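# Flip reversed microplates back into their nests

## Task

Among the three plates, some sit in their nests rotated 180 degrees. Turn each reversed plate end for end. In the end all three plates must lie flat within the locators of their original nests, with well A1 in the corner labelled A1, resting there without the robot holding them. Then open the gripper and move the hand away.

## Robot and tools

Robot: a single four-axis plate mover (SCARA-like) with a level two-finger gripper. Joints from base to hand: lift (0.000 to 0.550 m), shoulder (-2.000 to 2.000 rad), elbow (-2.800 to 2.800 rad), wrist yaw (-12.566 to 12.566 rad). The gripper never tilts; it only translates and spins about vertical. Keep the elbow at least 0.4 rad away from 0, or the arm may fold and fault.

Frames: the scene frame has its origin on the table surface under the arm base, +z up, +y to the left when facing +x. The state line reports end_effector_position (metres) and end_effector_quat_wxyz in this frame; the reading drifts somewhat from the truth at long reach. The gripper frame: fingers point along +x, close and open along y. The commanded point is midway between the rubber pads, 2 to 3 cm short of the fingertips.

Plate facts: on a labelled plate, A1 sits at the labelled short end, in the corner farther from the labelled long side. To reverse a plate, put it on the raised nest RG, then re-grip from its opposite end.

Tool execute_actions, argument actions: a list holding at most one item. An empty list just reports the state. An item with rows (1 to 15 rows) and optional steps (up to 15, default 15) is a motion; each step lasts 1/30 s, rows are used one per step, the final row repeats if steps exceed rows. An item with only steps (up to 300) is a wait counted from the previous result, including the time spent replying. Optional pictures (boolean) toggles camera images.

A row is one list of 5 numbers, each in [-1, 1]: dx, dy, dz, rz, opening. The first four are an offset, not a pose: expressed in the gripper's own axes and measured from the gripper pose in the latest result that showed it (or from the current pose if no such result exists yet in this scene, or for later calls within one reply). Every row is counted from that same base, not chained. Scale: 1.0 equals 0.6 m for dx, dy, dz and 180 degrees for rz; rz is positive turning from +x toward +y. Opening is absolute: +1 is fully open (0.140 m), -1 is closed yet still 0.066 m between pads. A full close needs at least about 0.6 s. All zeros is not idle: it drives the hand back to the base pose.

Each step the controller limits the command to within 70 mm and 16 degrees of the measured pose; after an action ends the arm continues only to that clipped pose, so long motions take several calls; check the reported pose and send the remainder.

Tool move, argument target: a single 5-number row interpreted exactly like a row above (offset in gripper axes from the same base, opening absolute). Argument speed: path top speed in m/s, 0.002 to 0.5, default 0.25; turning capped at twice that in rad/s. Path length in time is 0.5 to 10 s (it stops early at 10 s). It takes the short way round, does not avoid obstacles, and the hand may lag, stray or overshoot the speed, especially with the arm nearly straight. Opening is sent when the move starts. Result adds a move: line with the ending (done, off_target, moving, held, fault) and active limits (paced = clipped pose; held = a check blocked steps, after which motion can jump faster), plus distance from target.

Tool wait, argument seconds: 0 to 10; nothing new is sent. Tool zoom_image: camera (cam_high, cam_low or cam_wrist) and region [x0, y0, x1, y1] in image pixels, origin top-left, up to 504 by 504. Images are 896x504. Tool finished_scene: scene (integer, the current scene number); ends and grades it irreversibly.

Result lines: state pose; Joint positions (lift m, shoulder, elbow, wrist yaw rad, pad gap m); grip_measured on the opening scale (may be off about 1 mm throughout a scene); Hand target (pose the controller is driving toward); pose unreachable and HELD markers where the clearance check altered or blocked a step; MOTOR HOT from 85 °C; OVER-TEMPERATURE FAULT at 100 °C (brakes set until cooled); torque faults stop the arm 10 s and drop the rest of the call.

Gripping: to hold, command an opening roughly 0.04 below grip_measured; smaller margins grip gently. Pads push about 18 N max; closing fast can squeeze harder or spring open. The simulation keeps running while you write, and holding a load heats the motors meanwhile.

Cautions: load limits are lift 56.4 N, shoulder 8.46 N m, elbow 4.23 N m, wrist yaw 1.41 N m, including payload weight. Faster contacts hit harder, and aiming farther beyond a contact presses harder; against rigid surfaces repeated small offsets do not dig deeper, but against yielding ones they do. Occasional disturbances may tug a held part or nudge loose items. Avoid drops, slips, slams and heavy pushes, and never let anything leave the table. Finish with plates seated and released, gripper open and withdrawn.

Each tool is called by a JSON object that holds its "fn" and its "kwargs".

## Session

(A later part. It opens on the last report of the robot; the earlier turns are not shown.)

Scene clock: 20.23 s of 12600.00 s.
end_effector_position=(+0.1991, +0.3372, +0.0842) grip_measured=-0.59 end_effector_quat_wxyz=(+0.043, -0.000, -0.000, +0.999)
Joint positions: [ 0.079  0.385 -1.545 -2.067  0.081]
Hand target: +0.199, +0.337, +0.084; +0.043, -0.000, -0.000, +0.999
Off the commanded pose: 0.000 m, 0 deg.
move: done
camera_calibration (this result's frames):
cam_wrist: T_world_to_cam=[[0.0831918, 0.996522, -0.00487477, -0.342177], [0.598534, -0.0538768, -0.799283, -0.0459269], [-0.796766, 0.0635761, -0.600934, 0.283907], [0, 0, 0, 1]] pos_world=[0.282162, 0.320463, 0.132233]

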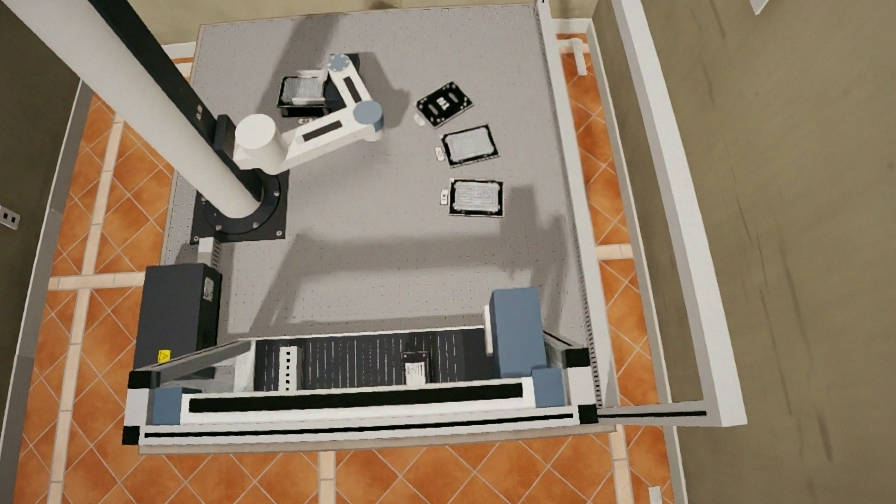

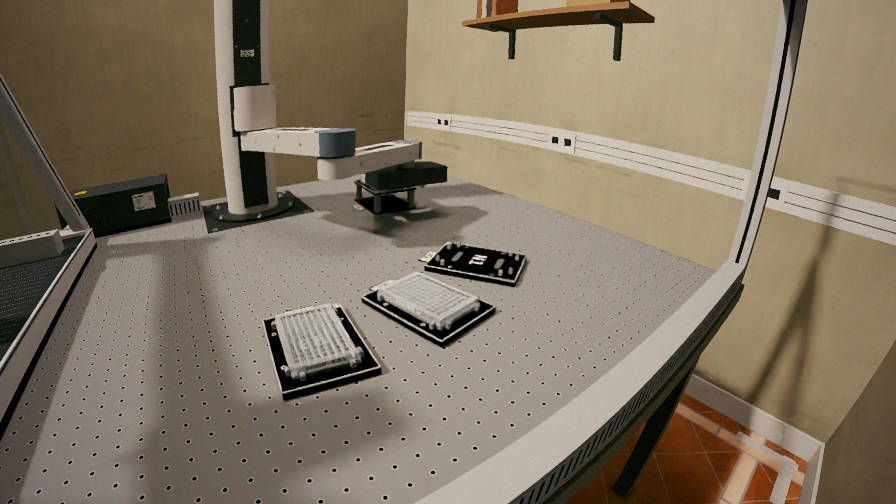

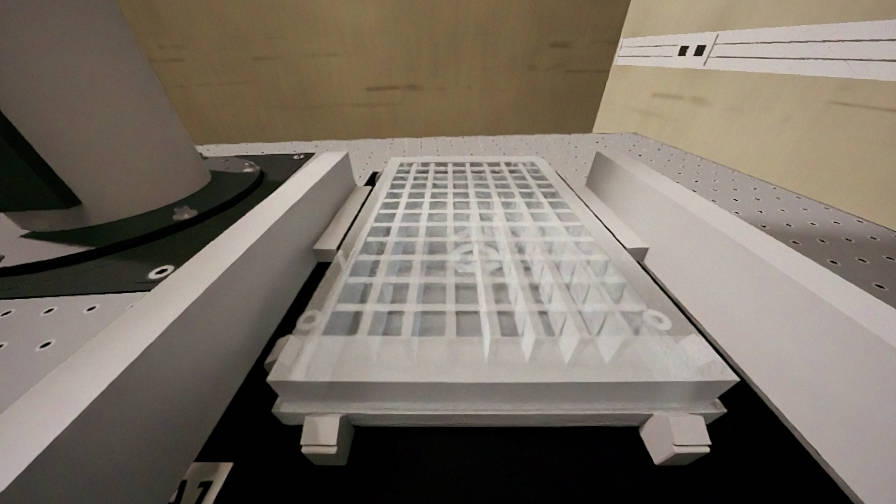

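{"fn": "execute_actions", "kwargs": {"actions": [{"rows":[[0,0,-0.0004,0,-0.635],[0,0,-0.0007,0,-0.635],[0,0,-0.0007,0,-0.635],[0,0,-0.0007,0,-0.635],[0,0,-0.0007,0,-0.2]],"steps":12}], "pictures": false}}

{"fn": "move", "kwargs": {"target": [0, 0, 0.035, 0, -0.2], "speed": 0.15}}

{"fn": "move", "kwargs": {"target": [0, 0, 0, -0.995, -0.2], "speed": 0.5}}

{"fn": "move", "kwargs": {"target": [0, 0, -0.035, -0.005, -0.2], "speed": 0.06}}

Scene clock: 22.10 s of 12600.00 s.
end_effector_position=(+0.1991, +0.3372, +0.0838) grip_measured=-0.20 end_effector_quat_wxyz=(+0.043, -0.000, -0.000, +0.999)
Joint positions: [ 0.079  0.385 -1.545 -2.067  0.096]
Hand target: +0.199, +0.337, +0.084; +0.043, -0.000, -0.000, +0.999
Off the commanded pose: 0.000 m, 0 deg.
Steps of this call (steps 1 to 44: nothing new was sent; steps 45 to 56: all 12 steps of this action). Readings (end_effector_position):
45: (+0.1991, +0.3372, +0.0842)
46: (+0.1991, +0.3372, +0.0840)
48: (+0.1991, +0.3372, +0.0838)
52: (+0.1991, +0.3372, +0.0838)
56: the state above

Scene clock: 23.03 s of 12600.00 s.
end_effector_position=(+0.1991, +0.3372, +0.1048) grip_measured=-0.20 end_effector_quat_wxyz=(+0.043, -0.000, -0.000, +0.999)
Joint positions: [ 0.1    0.385 -1.545 -2.067  0.096]
Hand target: +0.199, +0.337, +0.105; +0.043, -0.000, -0.000, +0.999
Off the commanded pose: 0.000 m, 0 deg.
move: done
camera_calibration (this result's frames):
cam_wrist: T_world_to_cam=[[0.0832086, 0.99652, -0.00487477, -0.342084], [0.598533, -0.053887, -0.799283, -0.0294127], [-0.796765, 0.0635896, -0.600934, 0.29632], [0, 0, 0, 1]] pos_world=[0.282166, 0.320466, 0.152892]

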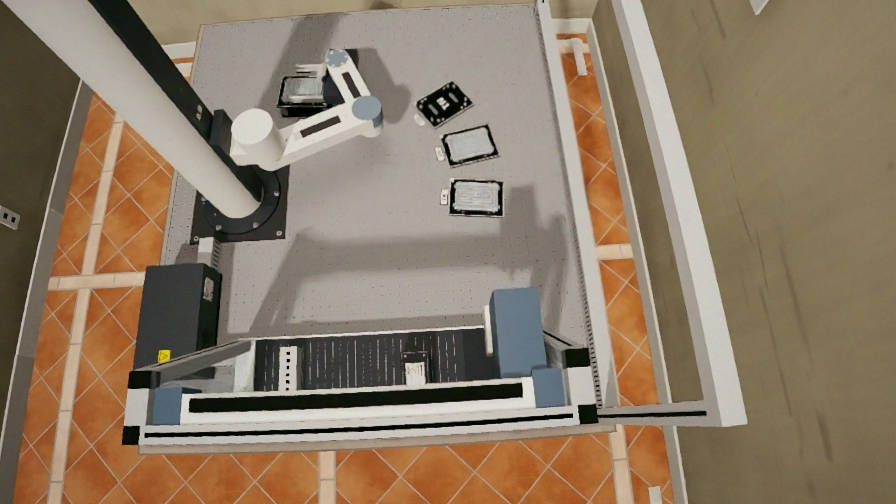

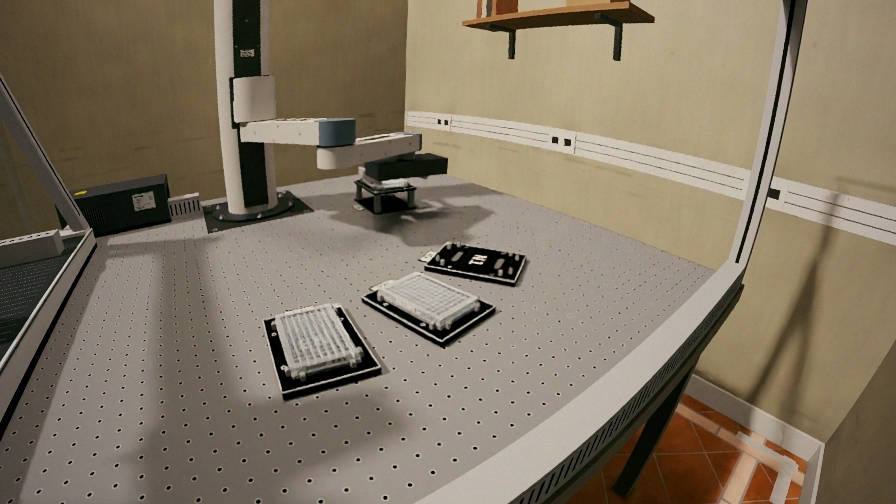

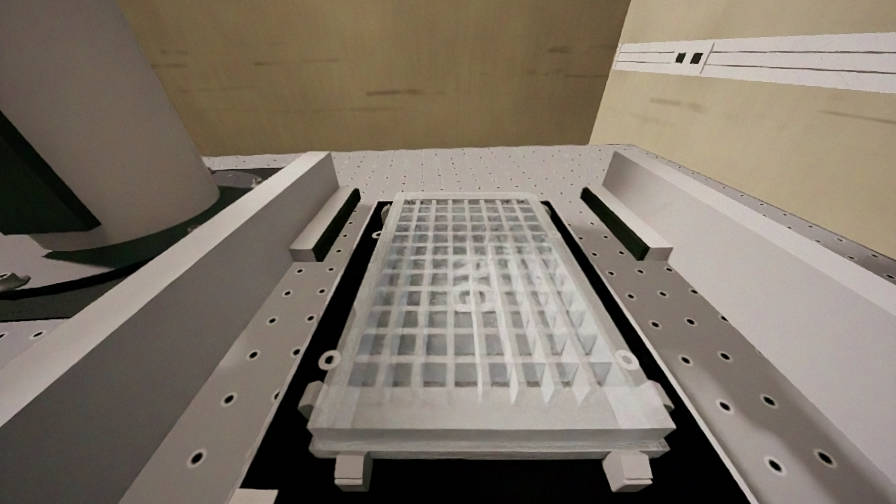

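Scene clock: 26.57 s of 12600.00 s.
end_effector_position=(+0.1991, +0.3369, +0.1048) grip_measured=-0.20 end_effector_quat_wxyz=(+0.999, -0.000, -0.000, -0.035)
Joint positions: [ 0.1    1.176 -1.553 -5.977  0.096]
Hand target: +0.199, +0.337, +0.105; +0.999, -0.000, -0.000, -0.035
Off the commanded pose: 0.000 m, 0 deg.
move: done
camera_calibration (this result's frames):
cam_wrist: T_world_to_cam=[[-0.0677914, -0.997688, -0.00487477, 0.360183], [-0.599295, 0.0446265, -0.799283, 0.17585], [0.797653, -0.0512631, -0.600934, 0.0176132], [0, 0, 0, 1]] pos_world=[0.115754, 0.352406, 0.152894]

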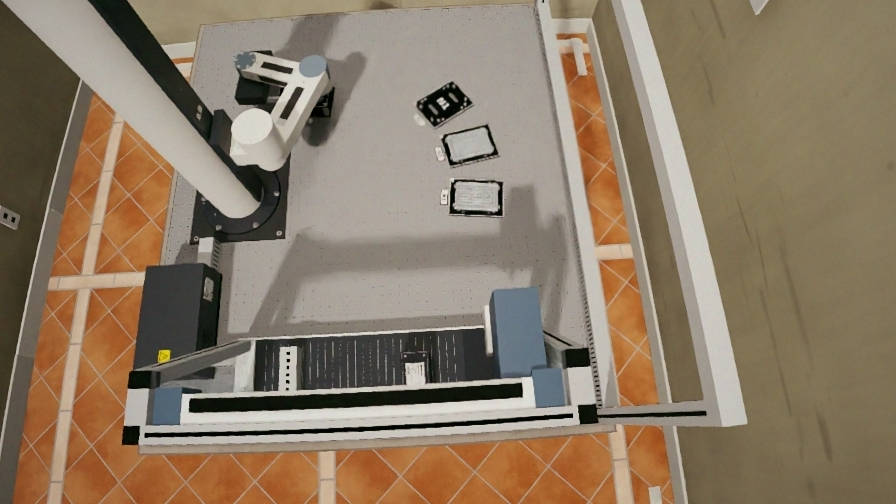

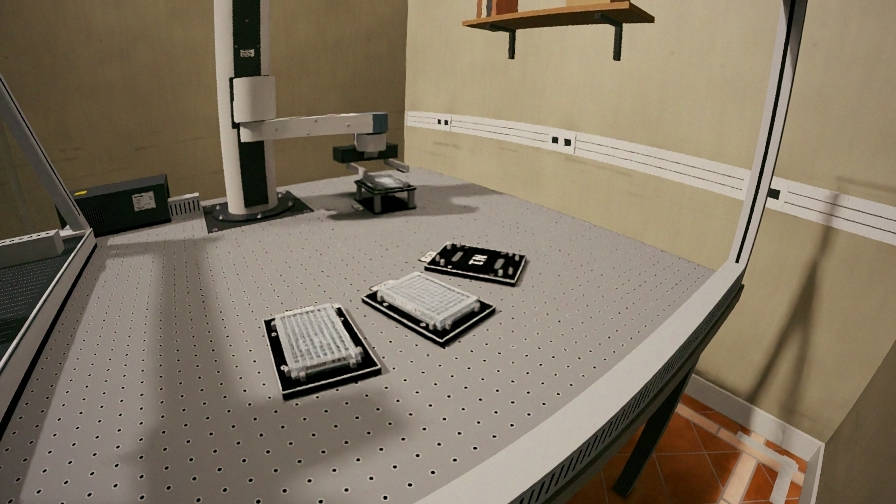

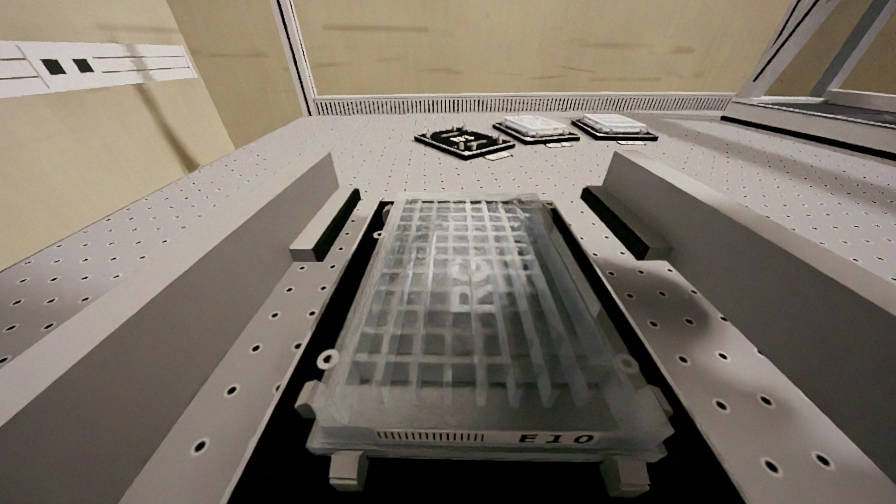

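Scene clock: 27.27 s of 12600.00 s.
end_effector_position=(+0.1992, +0.3370, +0.0838) grip_measured=-0.20 end_effector_quat_wxyz=(+0.999, -0.000, -0.000, -0.043)
Joint positions: [ 0.079  1.178 -1.564 -5.983  0.096]
Hand target: +0.199, +0.337, +0.084; +0.999, -0.000, -0.000, -0.043
Off the commanded pose: 0.000 m, 0 deg.
move: done
camera_calibration (this result's frames):
cam_wrist: T_world_to_cam=[[-0.0833251, -0.99651, -0.00487477, 0.362808], [-0.598527, 0.0539569, -0.799283, 0.155767], [0.796757, -0.0636827, -0.600934, 0.00925246], [0, 0, 0, 1]] pos_world=[0.11609, 0.353727, 0.13183]

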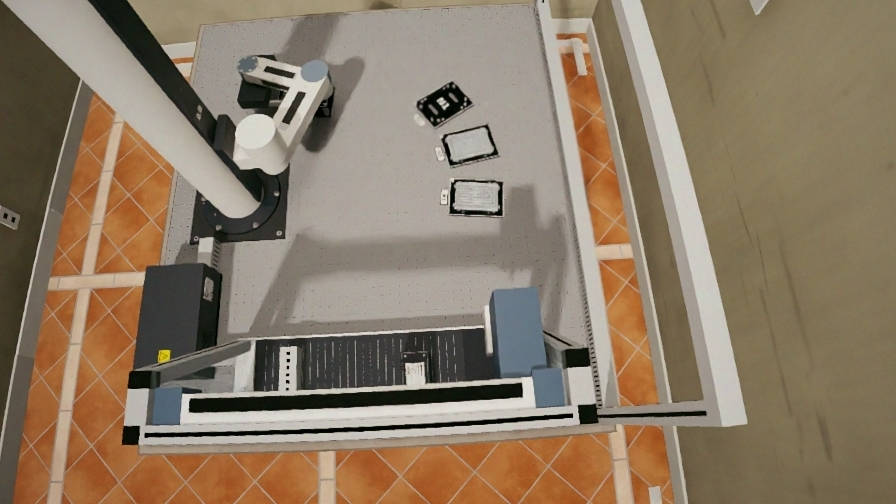

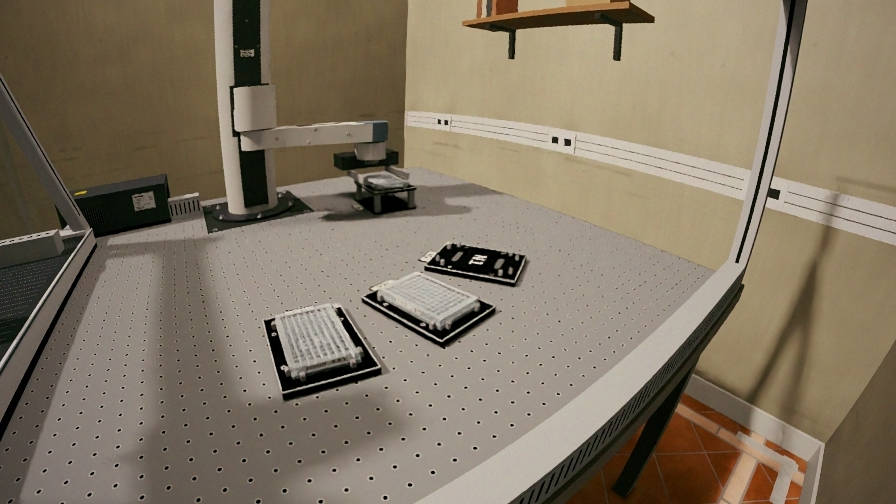

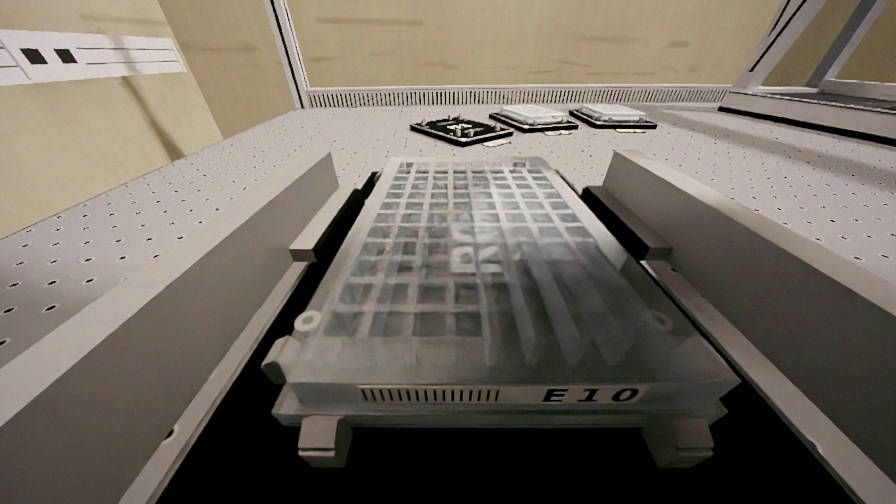

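{"fn": "execute_actions", "kwargs": {"actions": [{"rows":[[-0.0005,0,0,0,-0.3],[-0.0005,0,0,0,-0.4],[-0.0005,0,0,0,-0.47],[-0.0005,0,0,0,-0.5],[-0.0005,0,0,0,-0.52],[-0.0005,0,0,0,-0.54],[-0.0005,0,0,0,-0.56],[-0.0005,0,0,0,-0.57],[-0.0005,0,0,0,-0.58],[-0.0005,0,0,0,-0.59],[-0.0005,0,0,0,-0.61],[-0.0005,0,0,0,-0.635]],"steps":15}], "pictures": false}}

{"fn": "move", "kwargs": {"target": [0, 0, 0.035, 0, -0.635], "speed": 0.07}}

{"fn": "move", "kwargs": {"target": [0.7495, -0.0164, 0, 0.2119, -0.635], "speed": 0.35}}

{"fn": "move", "kwargs": {"target": [0, 0, -0.0983, 0, -0.635], "speed": 0.12}}

Scene clock: 29.50 s of 12600.00 s.
end_effector_position=(+0.1990, +0.3370, +0.0838) grip_measured=-0.59 end_effector_quat_wxyz=(+0.999, -0.000, -0.000, -0.043)
Joint positions: [ 0.079  1.179 -1.564 -5.984  0.081]
Hand target: +0.199, +0.337, +0.084; +0.999, -0.000, -0.000, -0.043
Off the commanded pose: 0.000 m, 0 deg.
Steps of this call (steps 1 to 52: nothing new was sent; steps 53 to 67: all 15 steps of this action). Readings (end_effector_position):
53: (+0.1992, +0.3370, +0.0838)
54: (+0.1990, +0.3370, +0.0838)
56: (+0.1990, +0.3370, +0.0838)
60: (+0.1990, +0.3370, +0.0838)
67: the state above

Scene clock: 30.43 s of 12600.00 s.
end_effector_position=(+0.1990, +0.3370, +0.1048) grip_measured=-0.59 end_effector_quat_wxyz=(+0.999, -0.000, -0.000, -0.043)
Joint positions: [ 0.1    1.179 -1.564 -5.984  0.081]
Hand target: +0.199, +0.337, +0.105; +0.999, -0.000, -0.000, -0.043
Off the commanded pose: 0.000 m, 0 deg.
move: done
camera_calibration (this result's frames):
cam_wrist: T_world_to_cam=[[-0.0833115, -0.996512, -0.00487477, 0.362927], [-0.598528, 0.0539487, -0.799283, 0.172462], [0.796758, -0.0636718, -0.600934, 0.02208], [0, 0, 0, 1]] pos_world=[0.115867, 0.353762, 0.152884]

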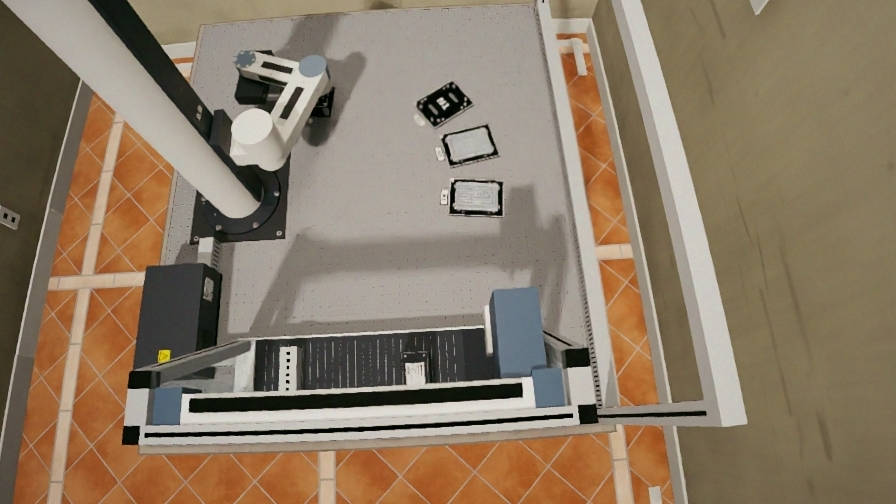

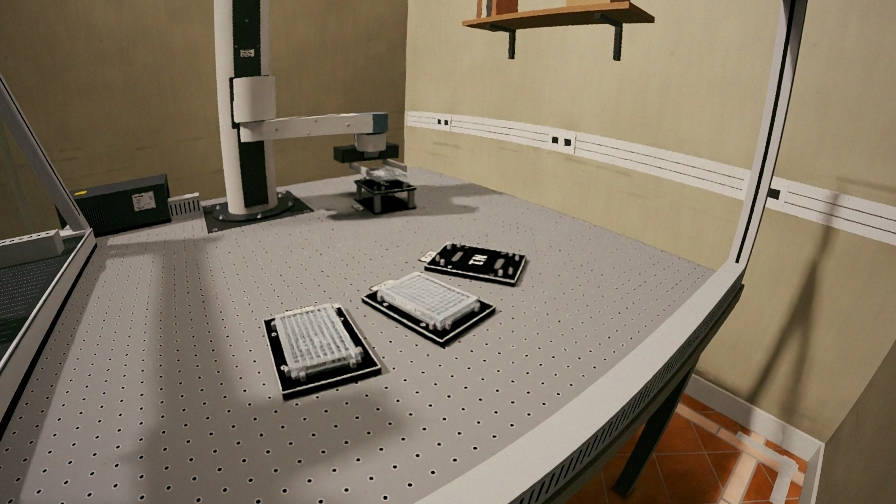

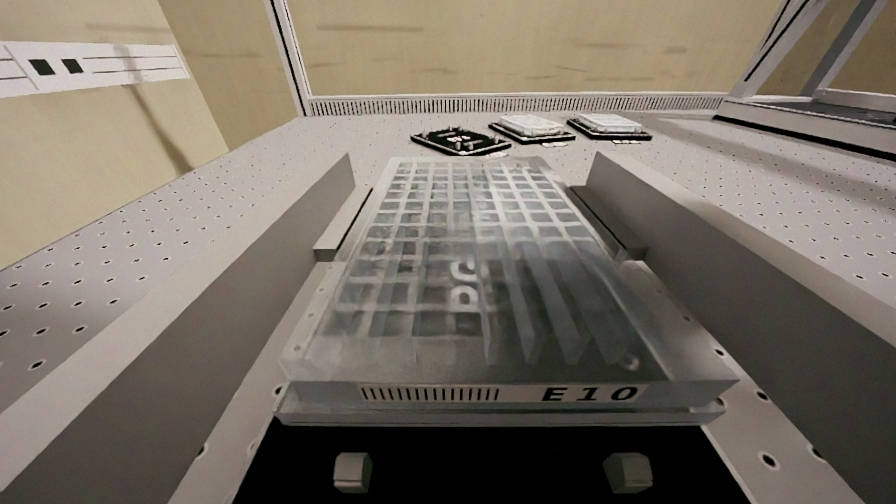

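Scene clock: 32.27 s of 12600.00 s.
end_effector_position=(+0.6465, +0.2892, +0.1048) grip_measured=-0.59 end_effector_quat_wxyz=(+0.958, -0.000, -0.000, +0.286)
Joint positions: [ 0.1   -0.056 -1.832 -3.816  0.081]
Hand target: +0.646, +0.289, +0.105; +0.958, -0.000, -0.000, +0.286
Off the commanded pose: 0.000 m, 0 deg.
move: done; limits=paced
camera_calibration (this result's frames):
cam_wrist: T_world_to_cam=[[0.54961, -0.835407, -0.00487477, -0.103179], [-0.504178, -0.327032, -0.799283, 0.49207], [0.666133, 0.441752, -0.600934, -0.399241], [0, 0, 0, 1]] pos_world=[0.570747, 0.251091, 0.152883]

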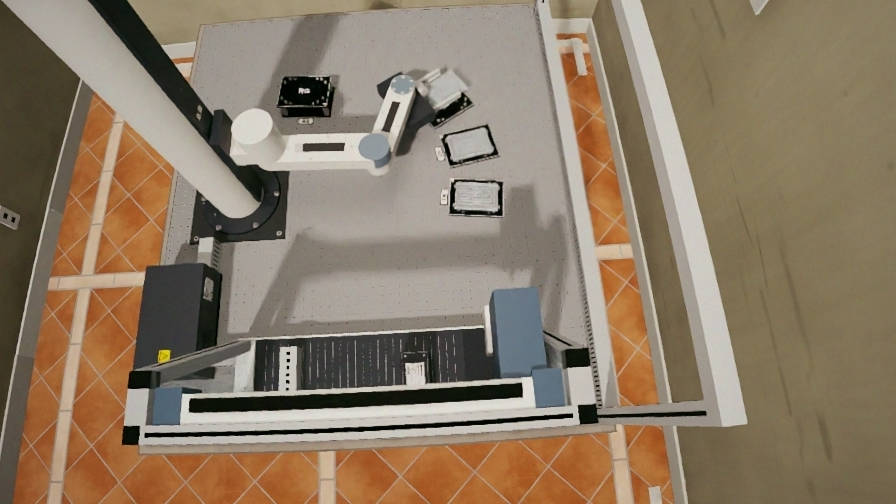

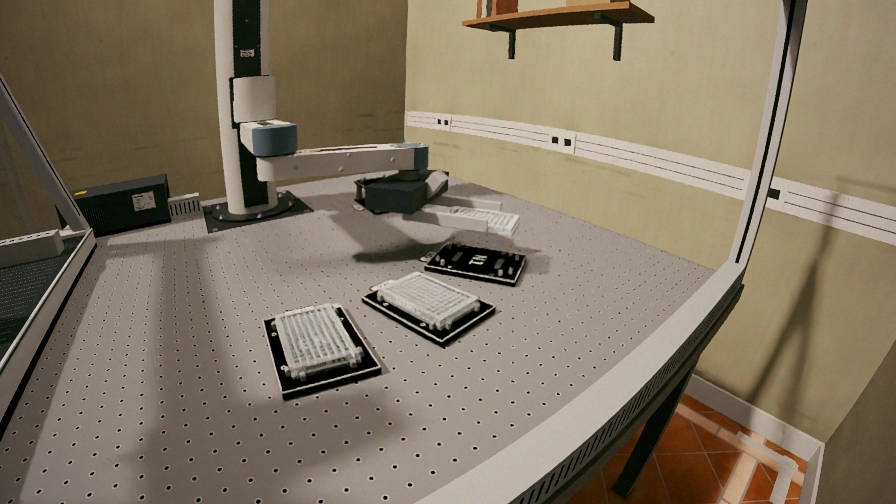

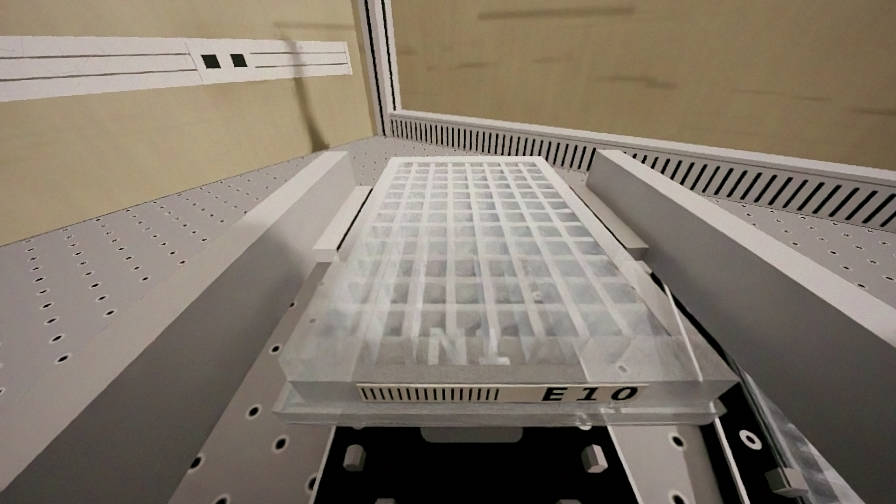

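Scene clock: 33.10 s of 12600.00 s.
end_effector_position=(+0.6464, +0.2892, +0.0458) grip_measured=-0.59 end_effector_quat_wxyz=(+0.958, -0.000, -0.000, +0.286)
Joint positions: [ 0.041 -0.056 -1.832 -3.816  0.081]
Hand target: +0.646, +0.289, +0.046; +0.958, -0.000, -0.000, +0.286
Off the commanded pose: 0.000 m, 0 deg.
move: done
camera_calibration (this result's frames):
cam_wrist: T_world_to_cam=[[0.549656, -0.835377, -0.00487477, -0.103488], [-0.50416, -0.32706, -0.799283, 0.444859], [0.666109, 0.441789, -0.600934, -0.434719], [0, 0, 0, 1]] pos_world=[0.570733, 0.251098, 0.0938262]

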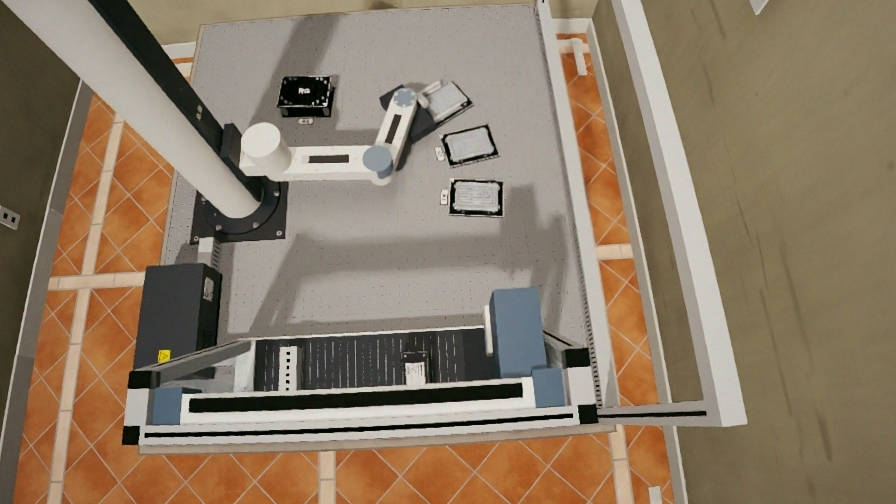

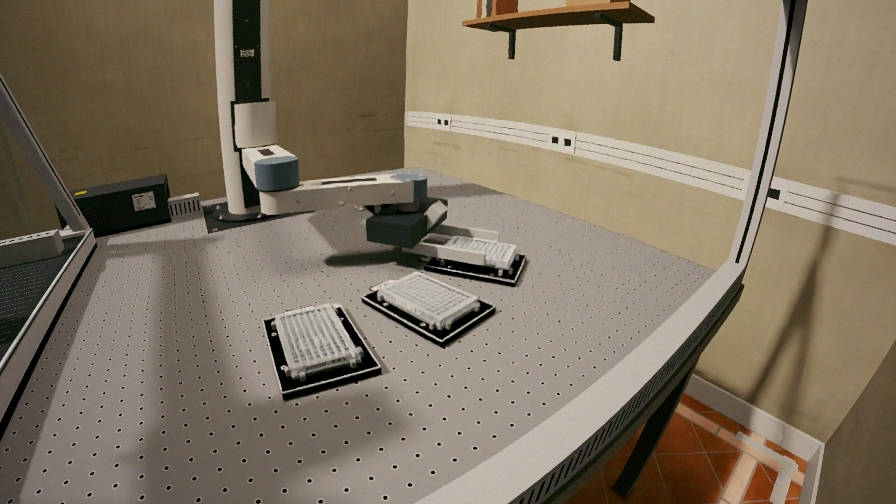

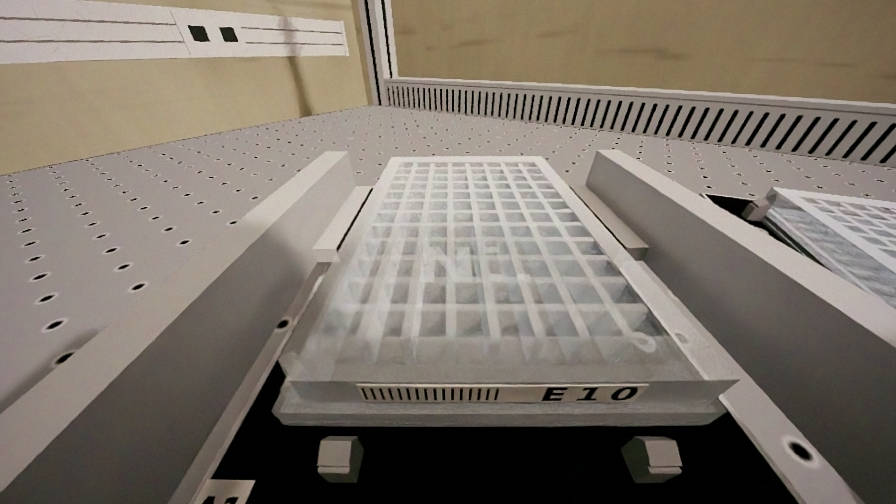

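{"fn": "execute_actions", "kwargs": {"actions": []}}

Scene clock: 35.60 s of 12600.00 s.
end_effector_position=(+0.6464, +0.2892, +0.0458) grip_measured=-0.59 end_effector_quat_wxyz=(+0.958, -0.000, -0.000, +0.286)
Joint positions: [ 0.041 -0.056 -1.832 -3.816  0.081]
Hand target: +0.646, +0.289, +0.046; +0.958, -0.000, -0.000, +0.286
Off the commanded pose: 0.000 m, 0 deg.
Steps of this call (steps 1 to 75: nothing new was sent). Readings (end_effector_position):
1: (+0.6464, +0.2892, +0.0458)
2: (+0.6464, +0.2892, +0.0458)
4: (+0.6464, +0.2892, +0.0458)
8: (+0.6464, +0.2892, +0.0458)
75: the state above
camera_calibration (this result's frames):
cam_wrist: T_world_to_cam=[[0.549656, -0.835377, -0.00487477, -0.103488], [-0.50416, -0.32706, -0.799283, 0.44486], [0.666109, 0.441789, -0.600934, -0.434718], [0, 0, 0, 1]] pos_world=[0.570733, 0.251098, 0.0938272]

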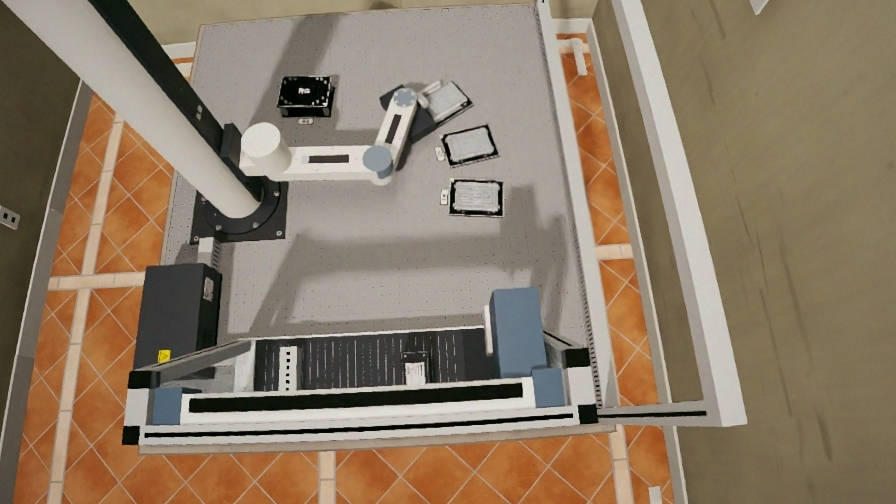

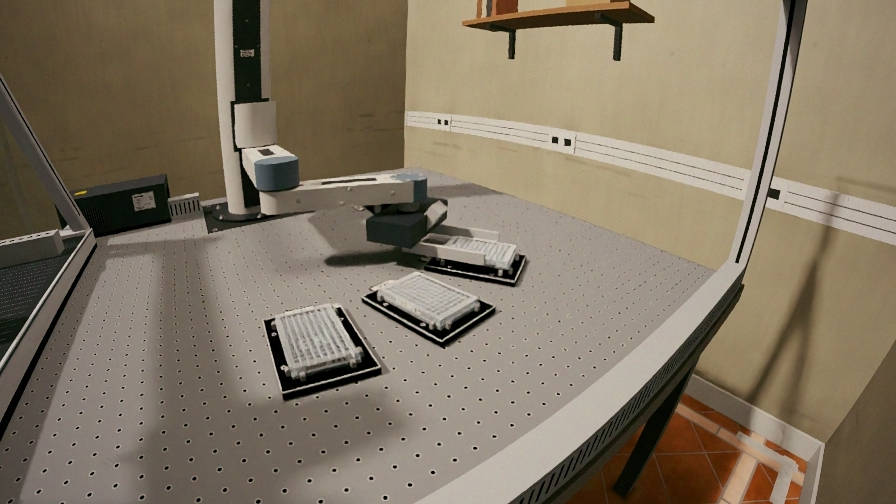

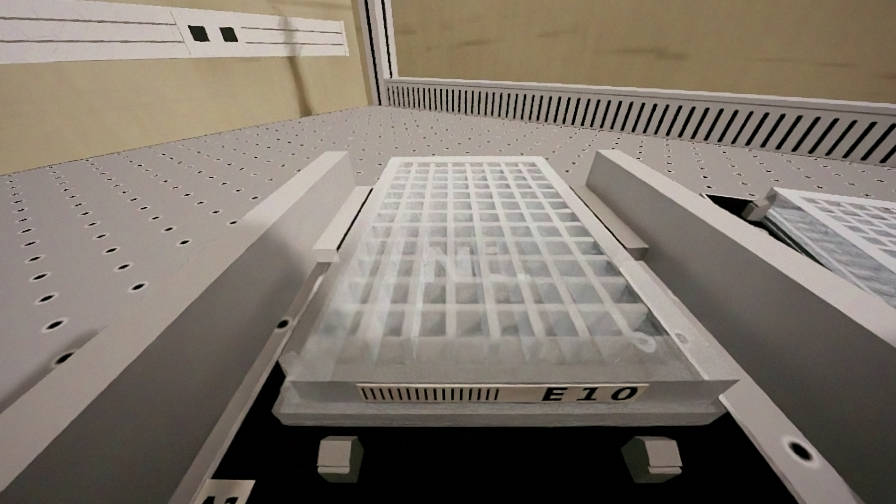

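{"fn": "move", "kwargs": {"target": [-0.0008, -0.0002, -0.0167, 0, -0.635], "speed": 0.012}}

Scene clock: 37.07 s of 12600.00 s.
end_effector_position=(+0.6461, +0.2890, +0.0358) grip_measured=-0.59 end_effector_quat_wxyz=(+0.958, -0.000, -0.000, +0.286)
Joint positions: [ 0.031 -0.057 -1.829 -3.817  0.081]
Hand target: +0.646, +0.289, +0.036; +0.958, -0.000, -0.000, +0.286
Off the commanded pose: 0.000 m, 0 deg.
move: done
camera_calibration (this result's frames):
cam_wrist: T_world_to_cam=[[0.550001, -0.83515, -0.00487477, -0.103804], [-0.504025, -0.327268, -0.799283, 0.436567], [0.665926, 0.442064, -0.600934, -0.440329], [0, 0, 0, 1]] pos_world=[0.57036, 0.250836, 0.0838262]

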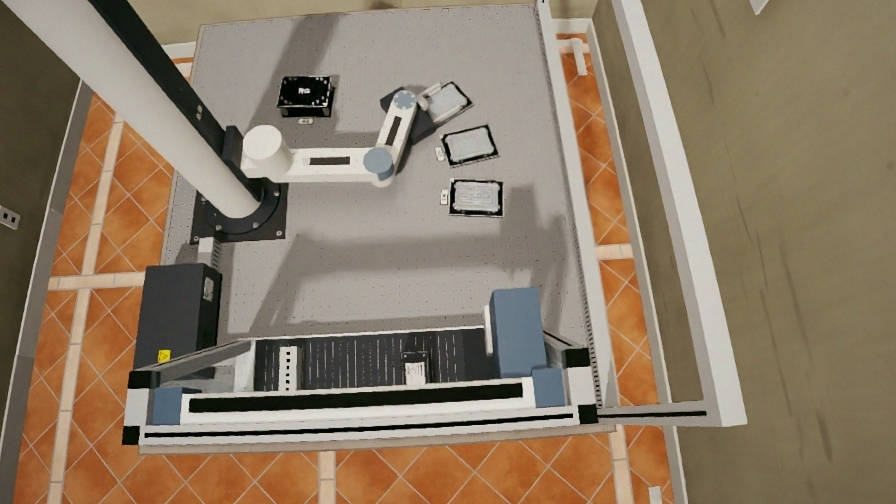

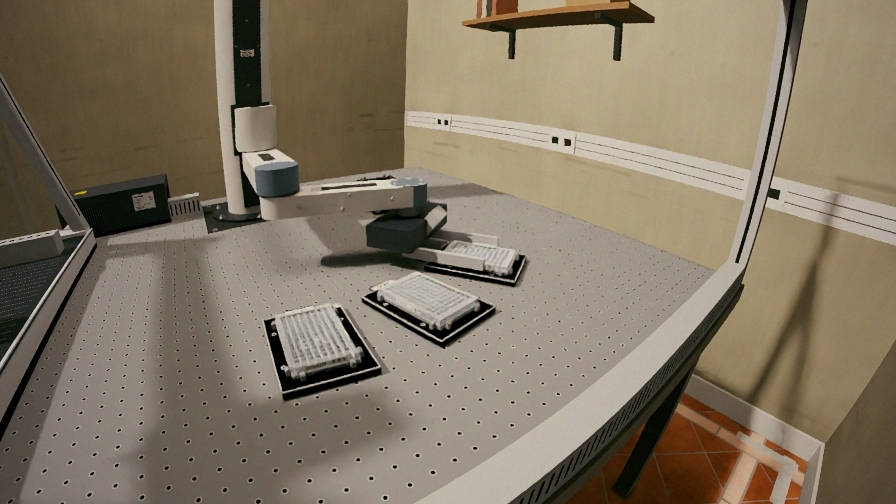

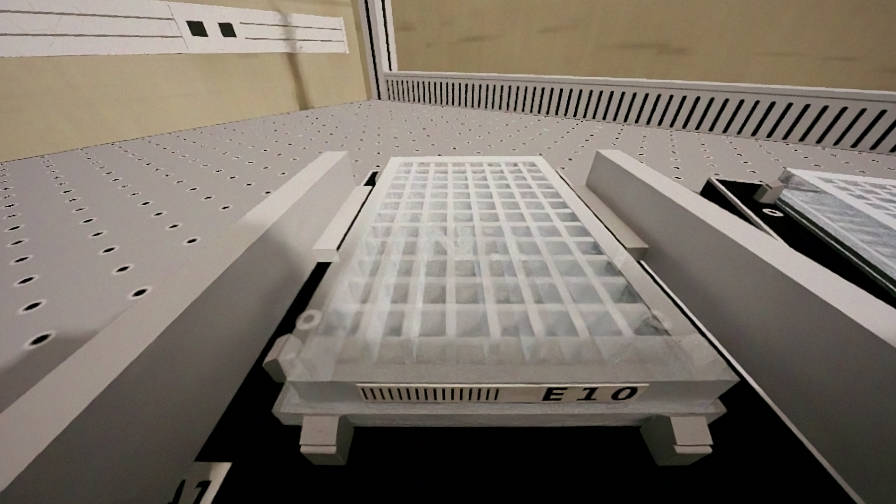

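Seated. Release and lift.

{"fn": "execute_actions", "kwargs": {"actions": [{"rows":[[0,0,0,0,-0.1]],"steps":9}], "pictures": false}}

{"fn": "move", "kwargs": {"target": [0, 0, 0.044, 0, -0.1], "speed": 0.15}}

Scene clock: 38.47 s of 12600.00 s.
end_effector_position=(+0.6460, +0.2890, +0.0358) grip_measured=-0.10 end_effector_quat_wxyz=(+0.958, -0.000, -0.000, +0.286)
Joint positions: [ 0.031 -0.057 -1.829 -3.817  0.099]
Hand target: +0.646, +0.289, +0.036; +0.958, -0.000, -0.000, +0.286
Off the commanded pose: 0.000 m, 0 deg.
Steps of this call (steps 1 to 33: nothing new was sent; steps 34 to 42: all 9 steps of this action). Readings (end_effector_position):
34: (+0.6461, +0.2890, +0.0358)
35: (+0.6460, +0.2890, +0.0358)
37: (+0.6460, +0.2890, +0.0358)
41: (+0.6460, +0.2890, +0.0358)
42: the state above

Scene clock: 39.40 s of 12600.00 s.
end_effector_position=(+0.6461, +0.2890, +0.0622) grip_measured=-0.10 end_effector_quat_wxyz=(+0.958, -0.000, -0.000, +0.286)
Joint positions: [ 0.057 -0.057 -1.829 -3.817  0.099]
Hand target: +0.646, +0.289, +0.062; +0.958, -0.000, -0.000, +0.286
Off the commanded pose: 0.000 m, 0 deg.
move: done
camera_calibration (this result's frames):
cam_wrist: T_world_to_cam=[[0.550006, -0.835146, -0.00487477, -0.103671], [-0.504023, -0.327271, -0.799283, 0.457721], [0.665923, 0.442068, -0.600934, -0.424428], [0, 0, 0, 1]] pos_world=[0.570358, 0.250844, 0.11029]

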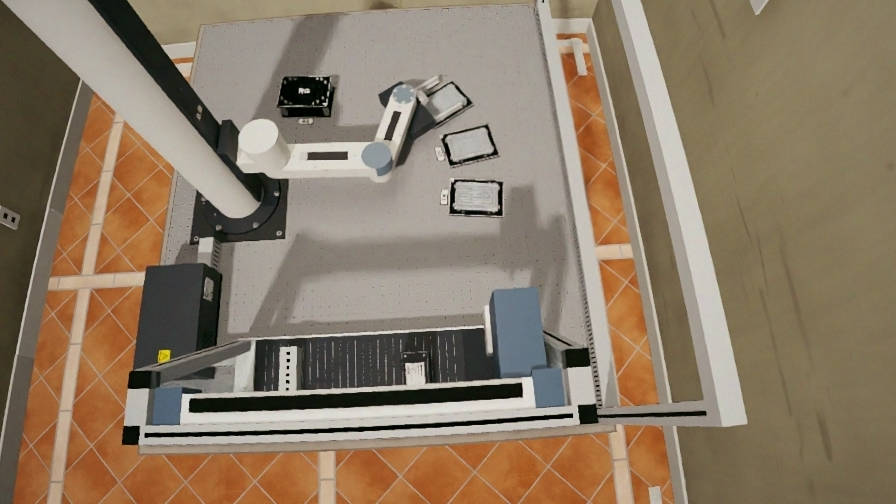

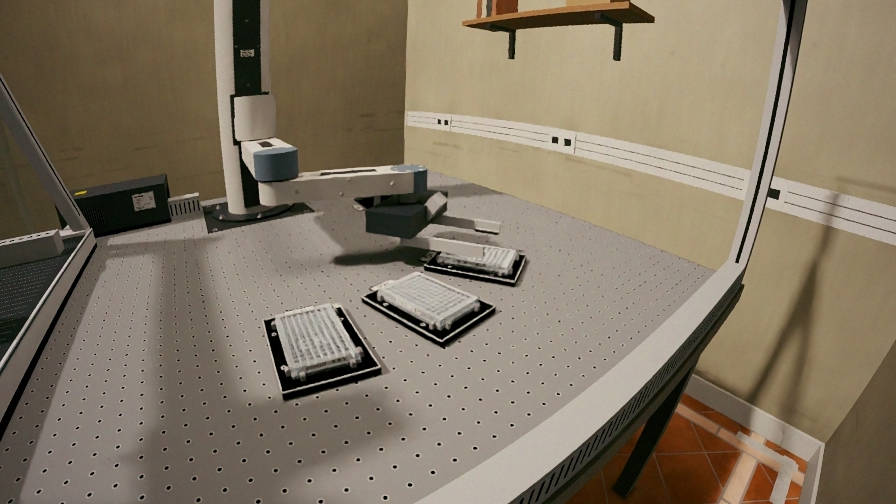

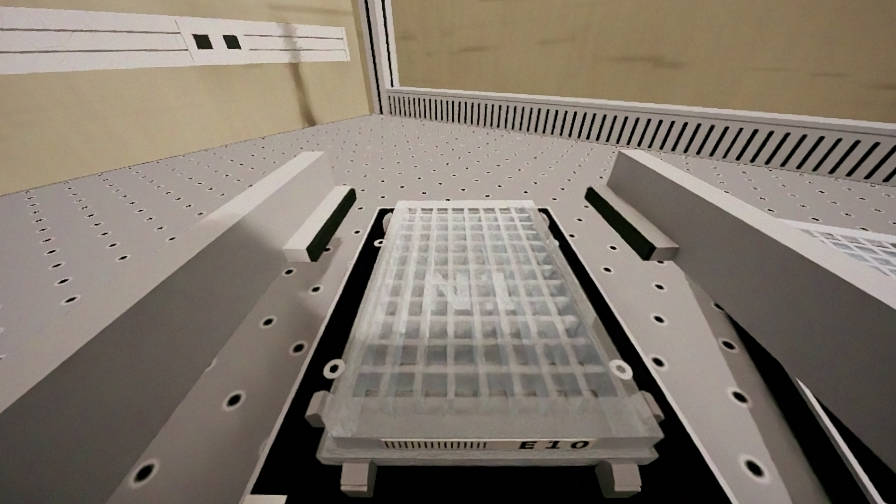

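{"fn": "move", "kwargs": {"target": [-0.2065, -0.5603, 0, -0.2183, -0.1], "speed": 0.4}}

Scene clock: 43.47 s of 12600.00 s.
end_effector_position=(+0.7271, -0.0603, +0.0622) grip_measured=-0.10 end_effector_quat_wxyz=(+0.999, -0.000, -0.000, -0.053)
Joint positions: [ 0.057 -0.699 -1.846 -3.844  0.099]
Hand target: +0.727, -0.060, +0.062; +0.999, -0.000, -0.000, -0.053
Off the commanded pose: 0.000 m, 0 deg.
move: done
camera_calibration (this result's frames):
cam_wrist: T_world_to_cam=[[-0.103966, -0.994569, -0.00487477, 0.0259171], [-0.59728, 0.0663537, -0.799283, 0.475773], [0.795266, -0.080187, -0.600934, -0.44949], [0, 0, 0, 1]] pos_world=[0.644329, -0.0418362, 0.11029]

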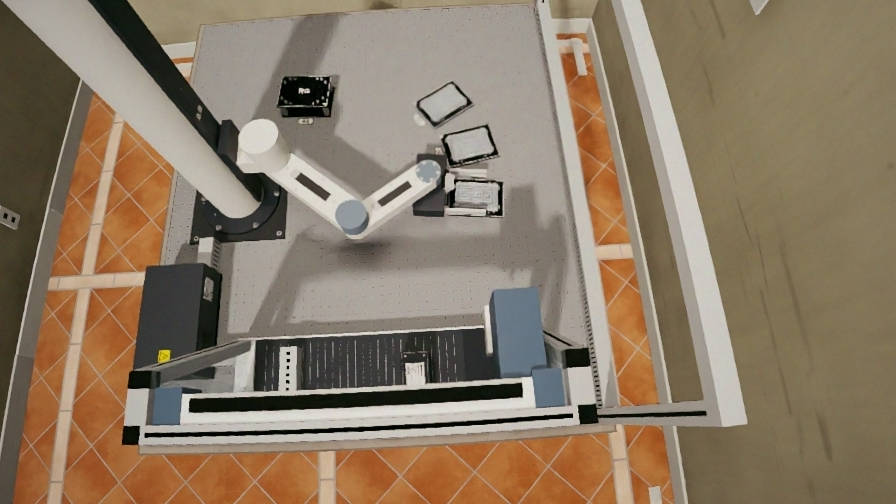

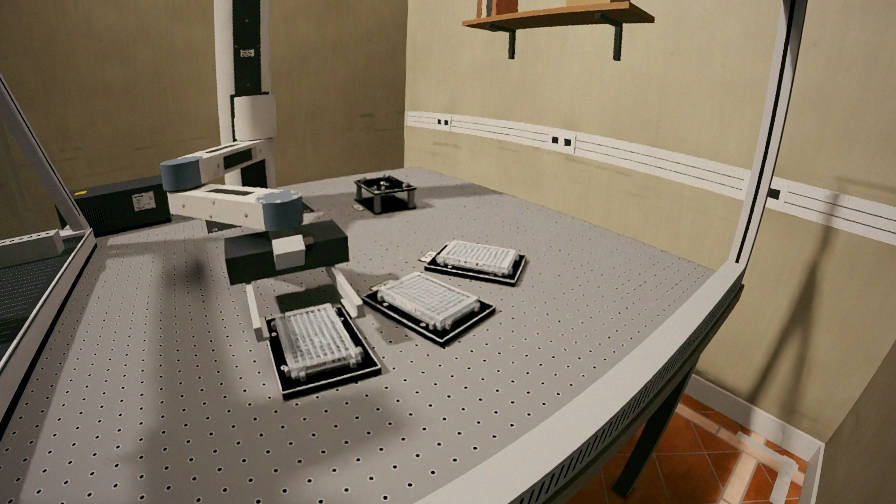

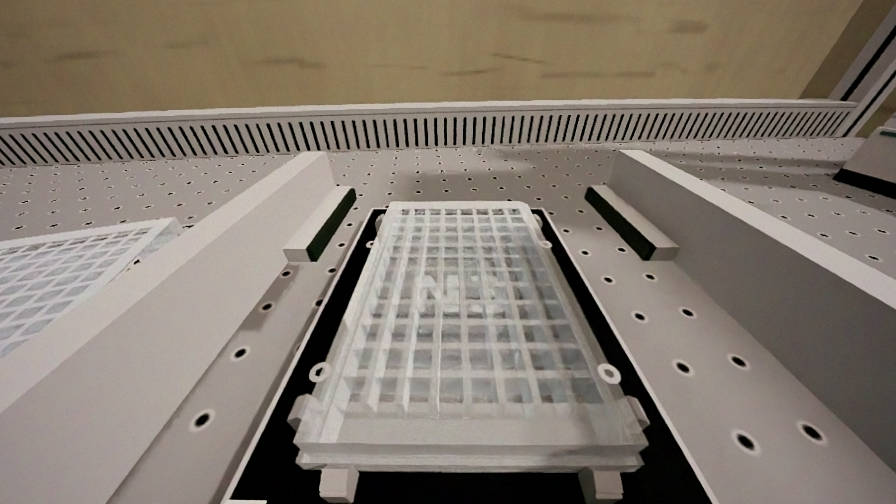

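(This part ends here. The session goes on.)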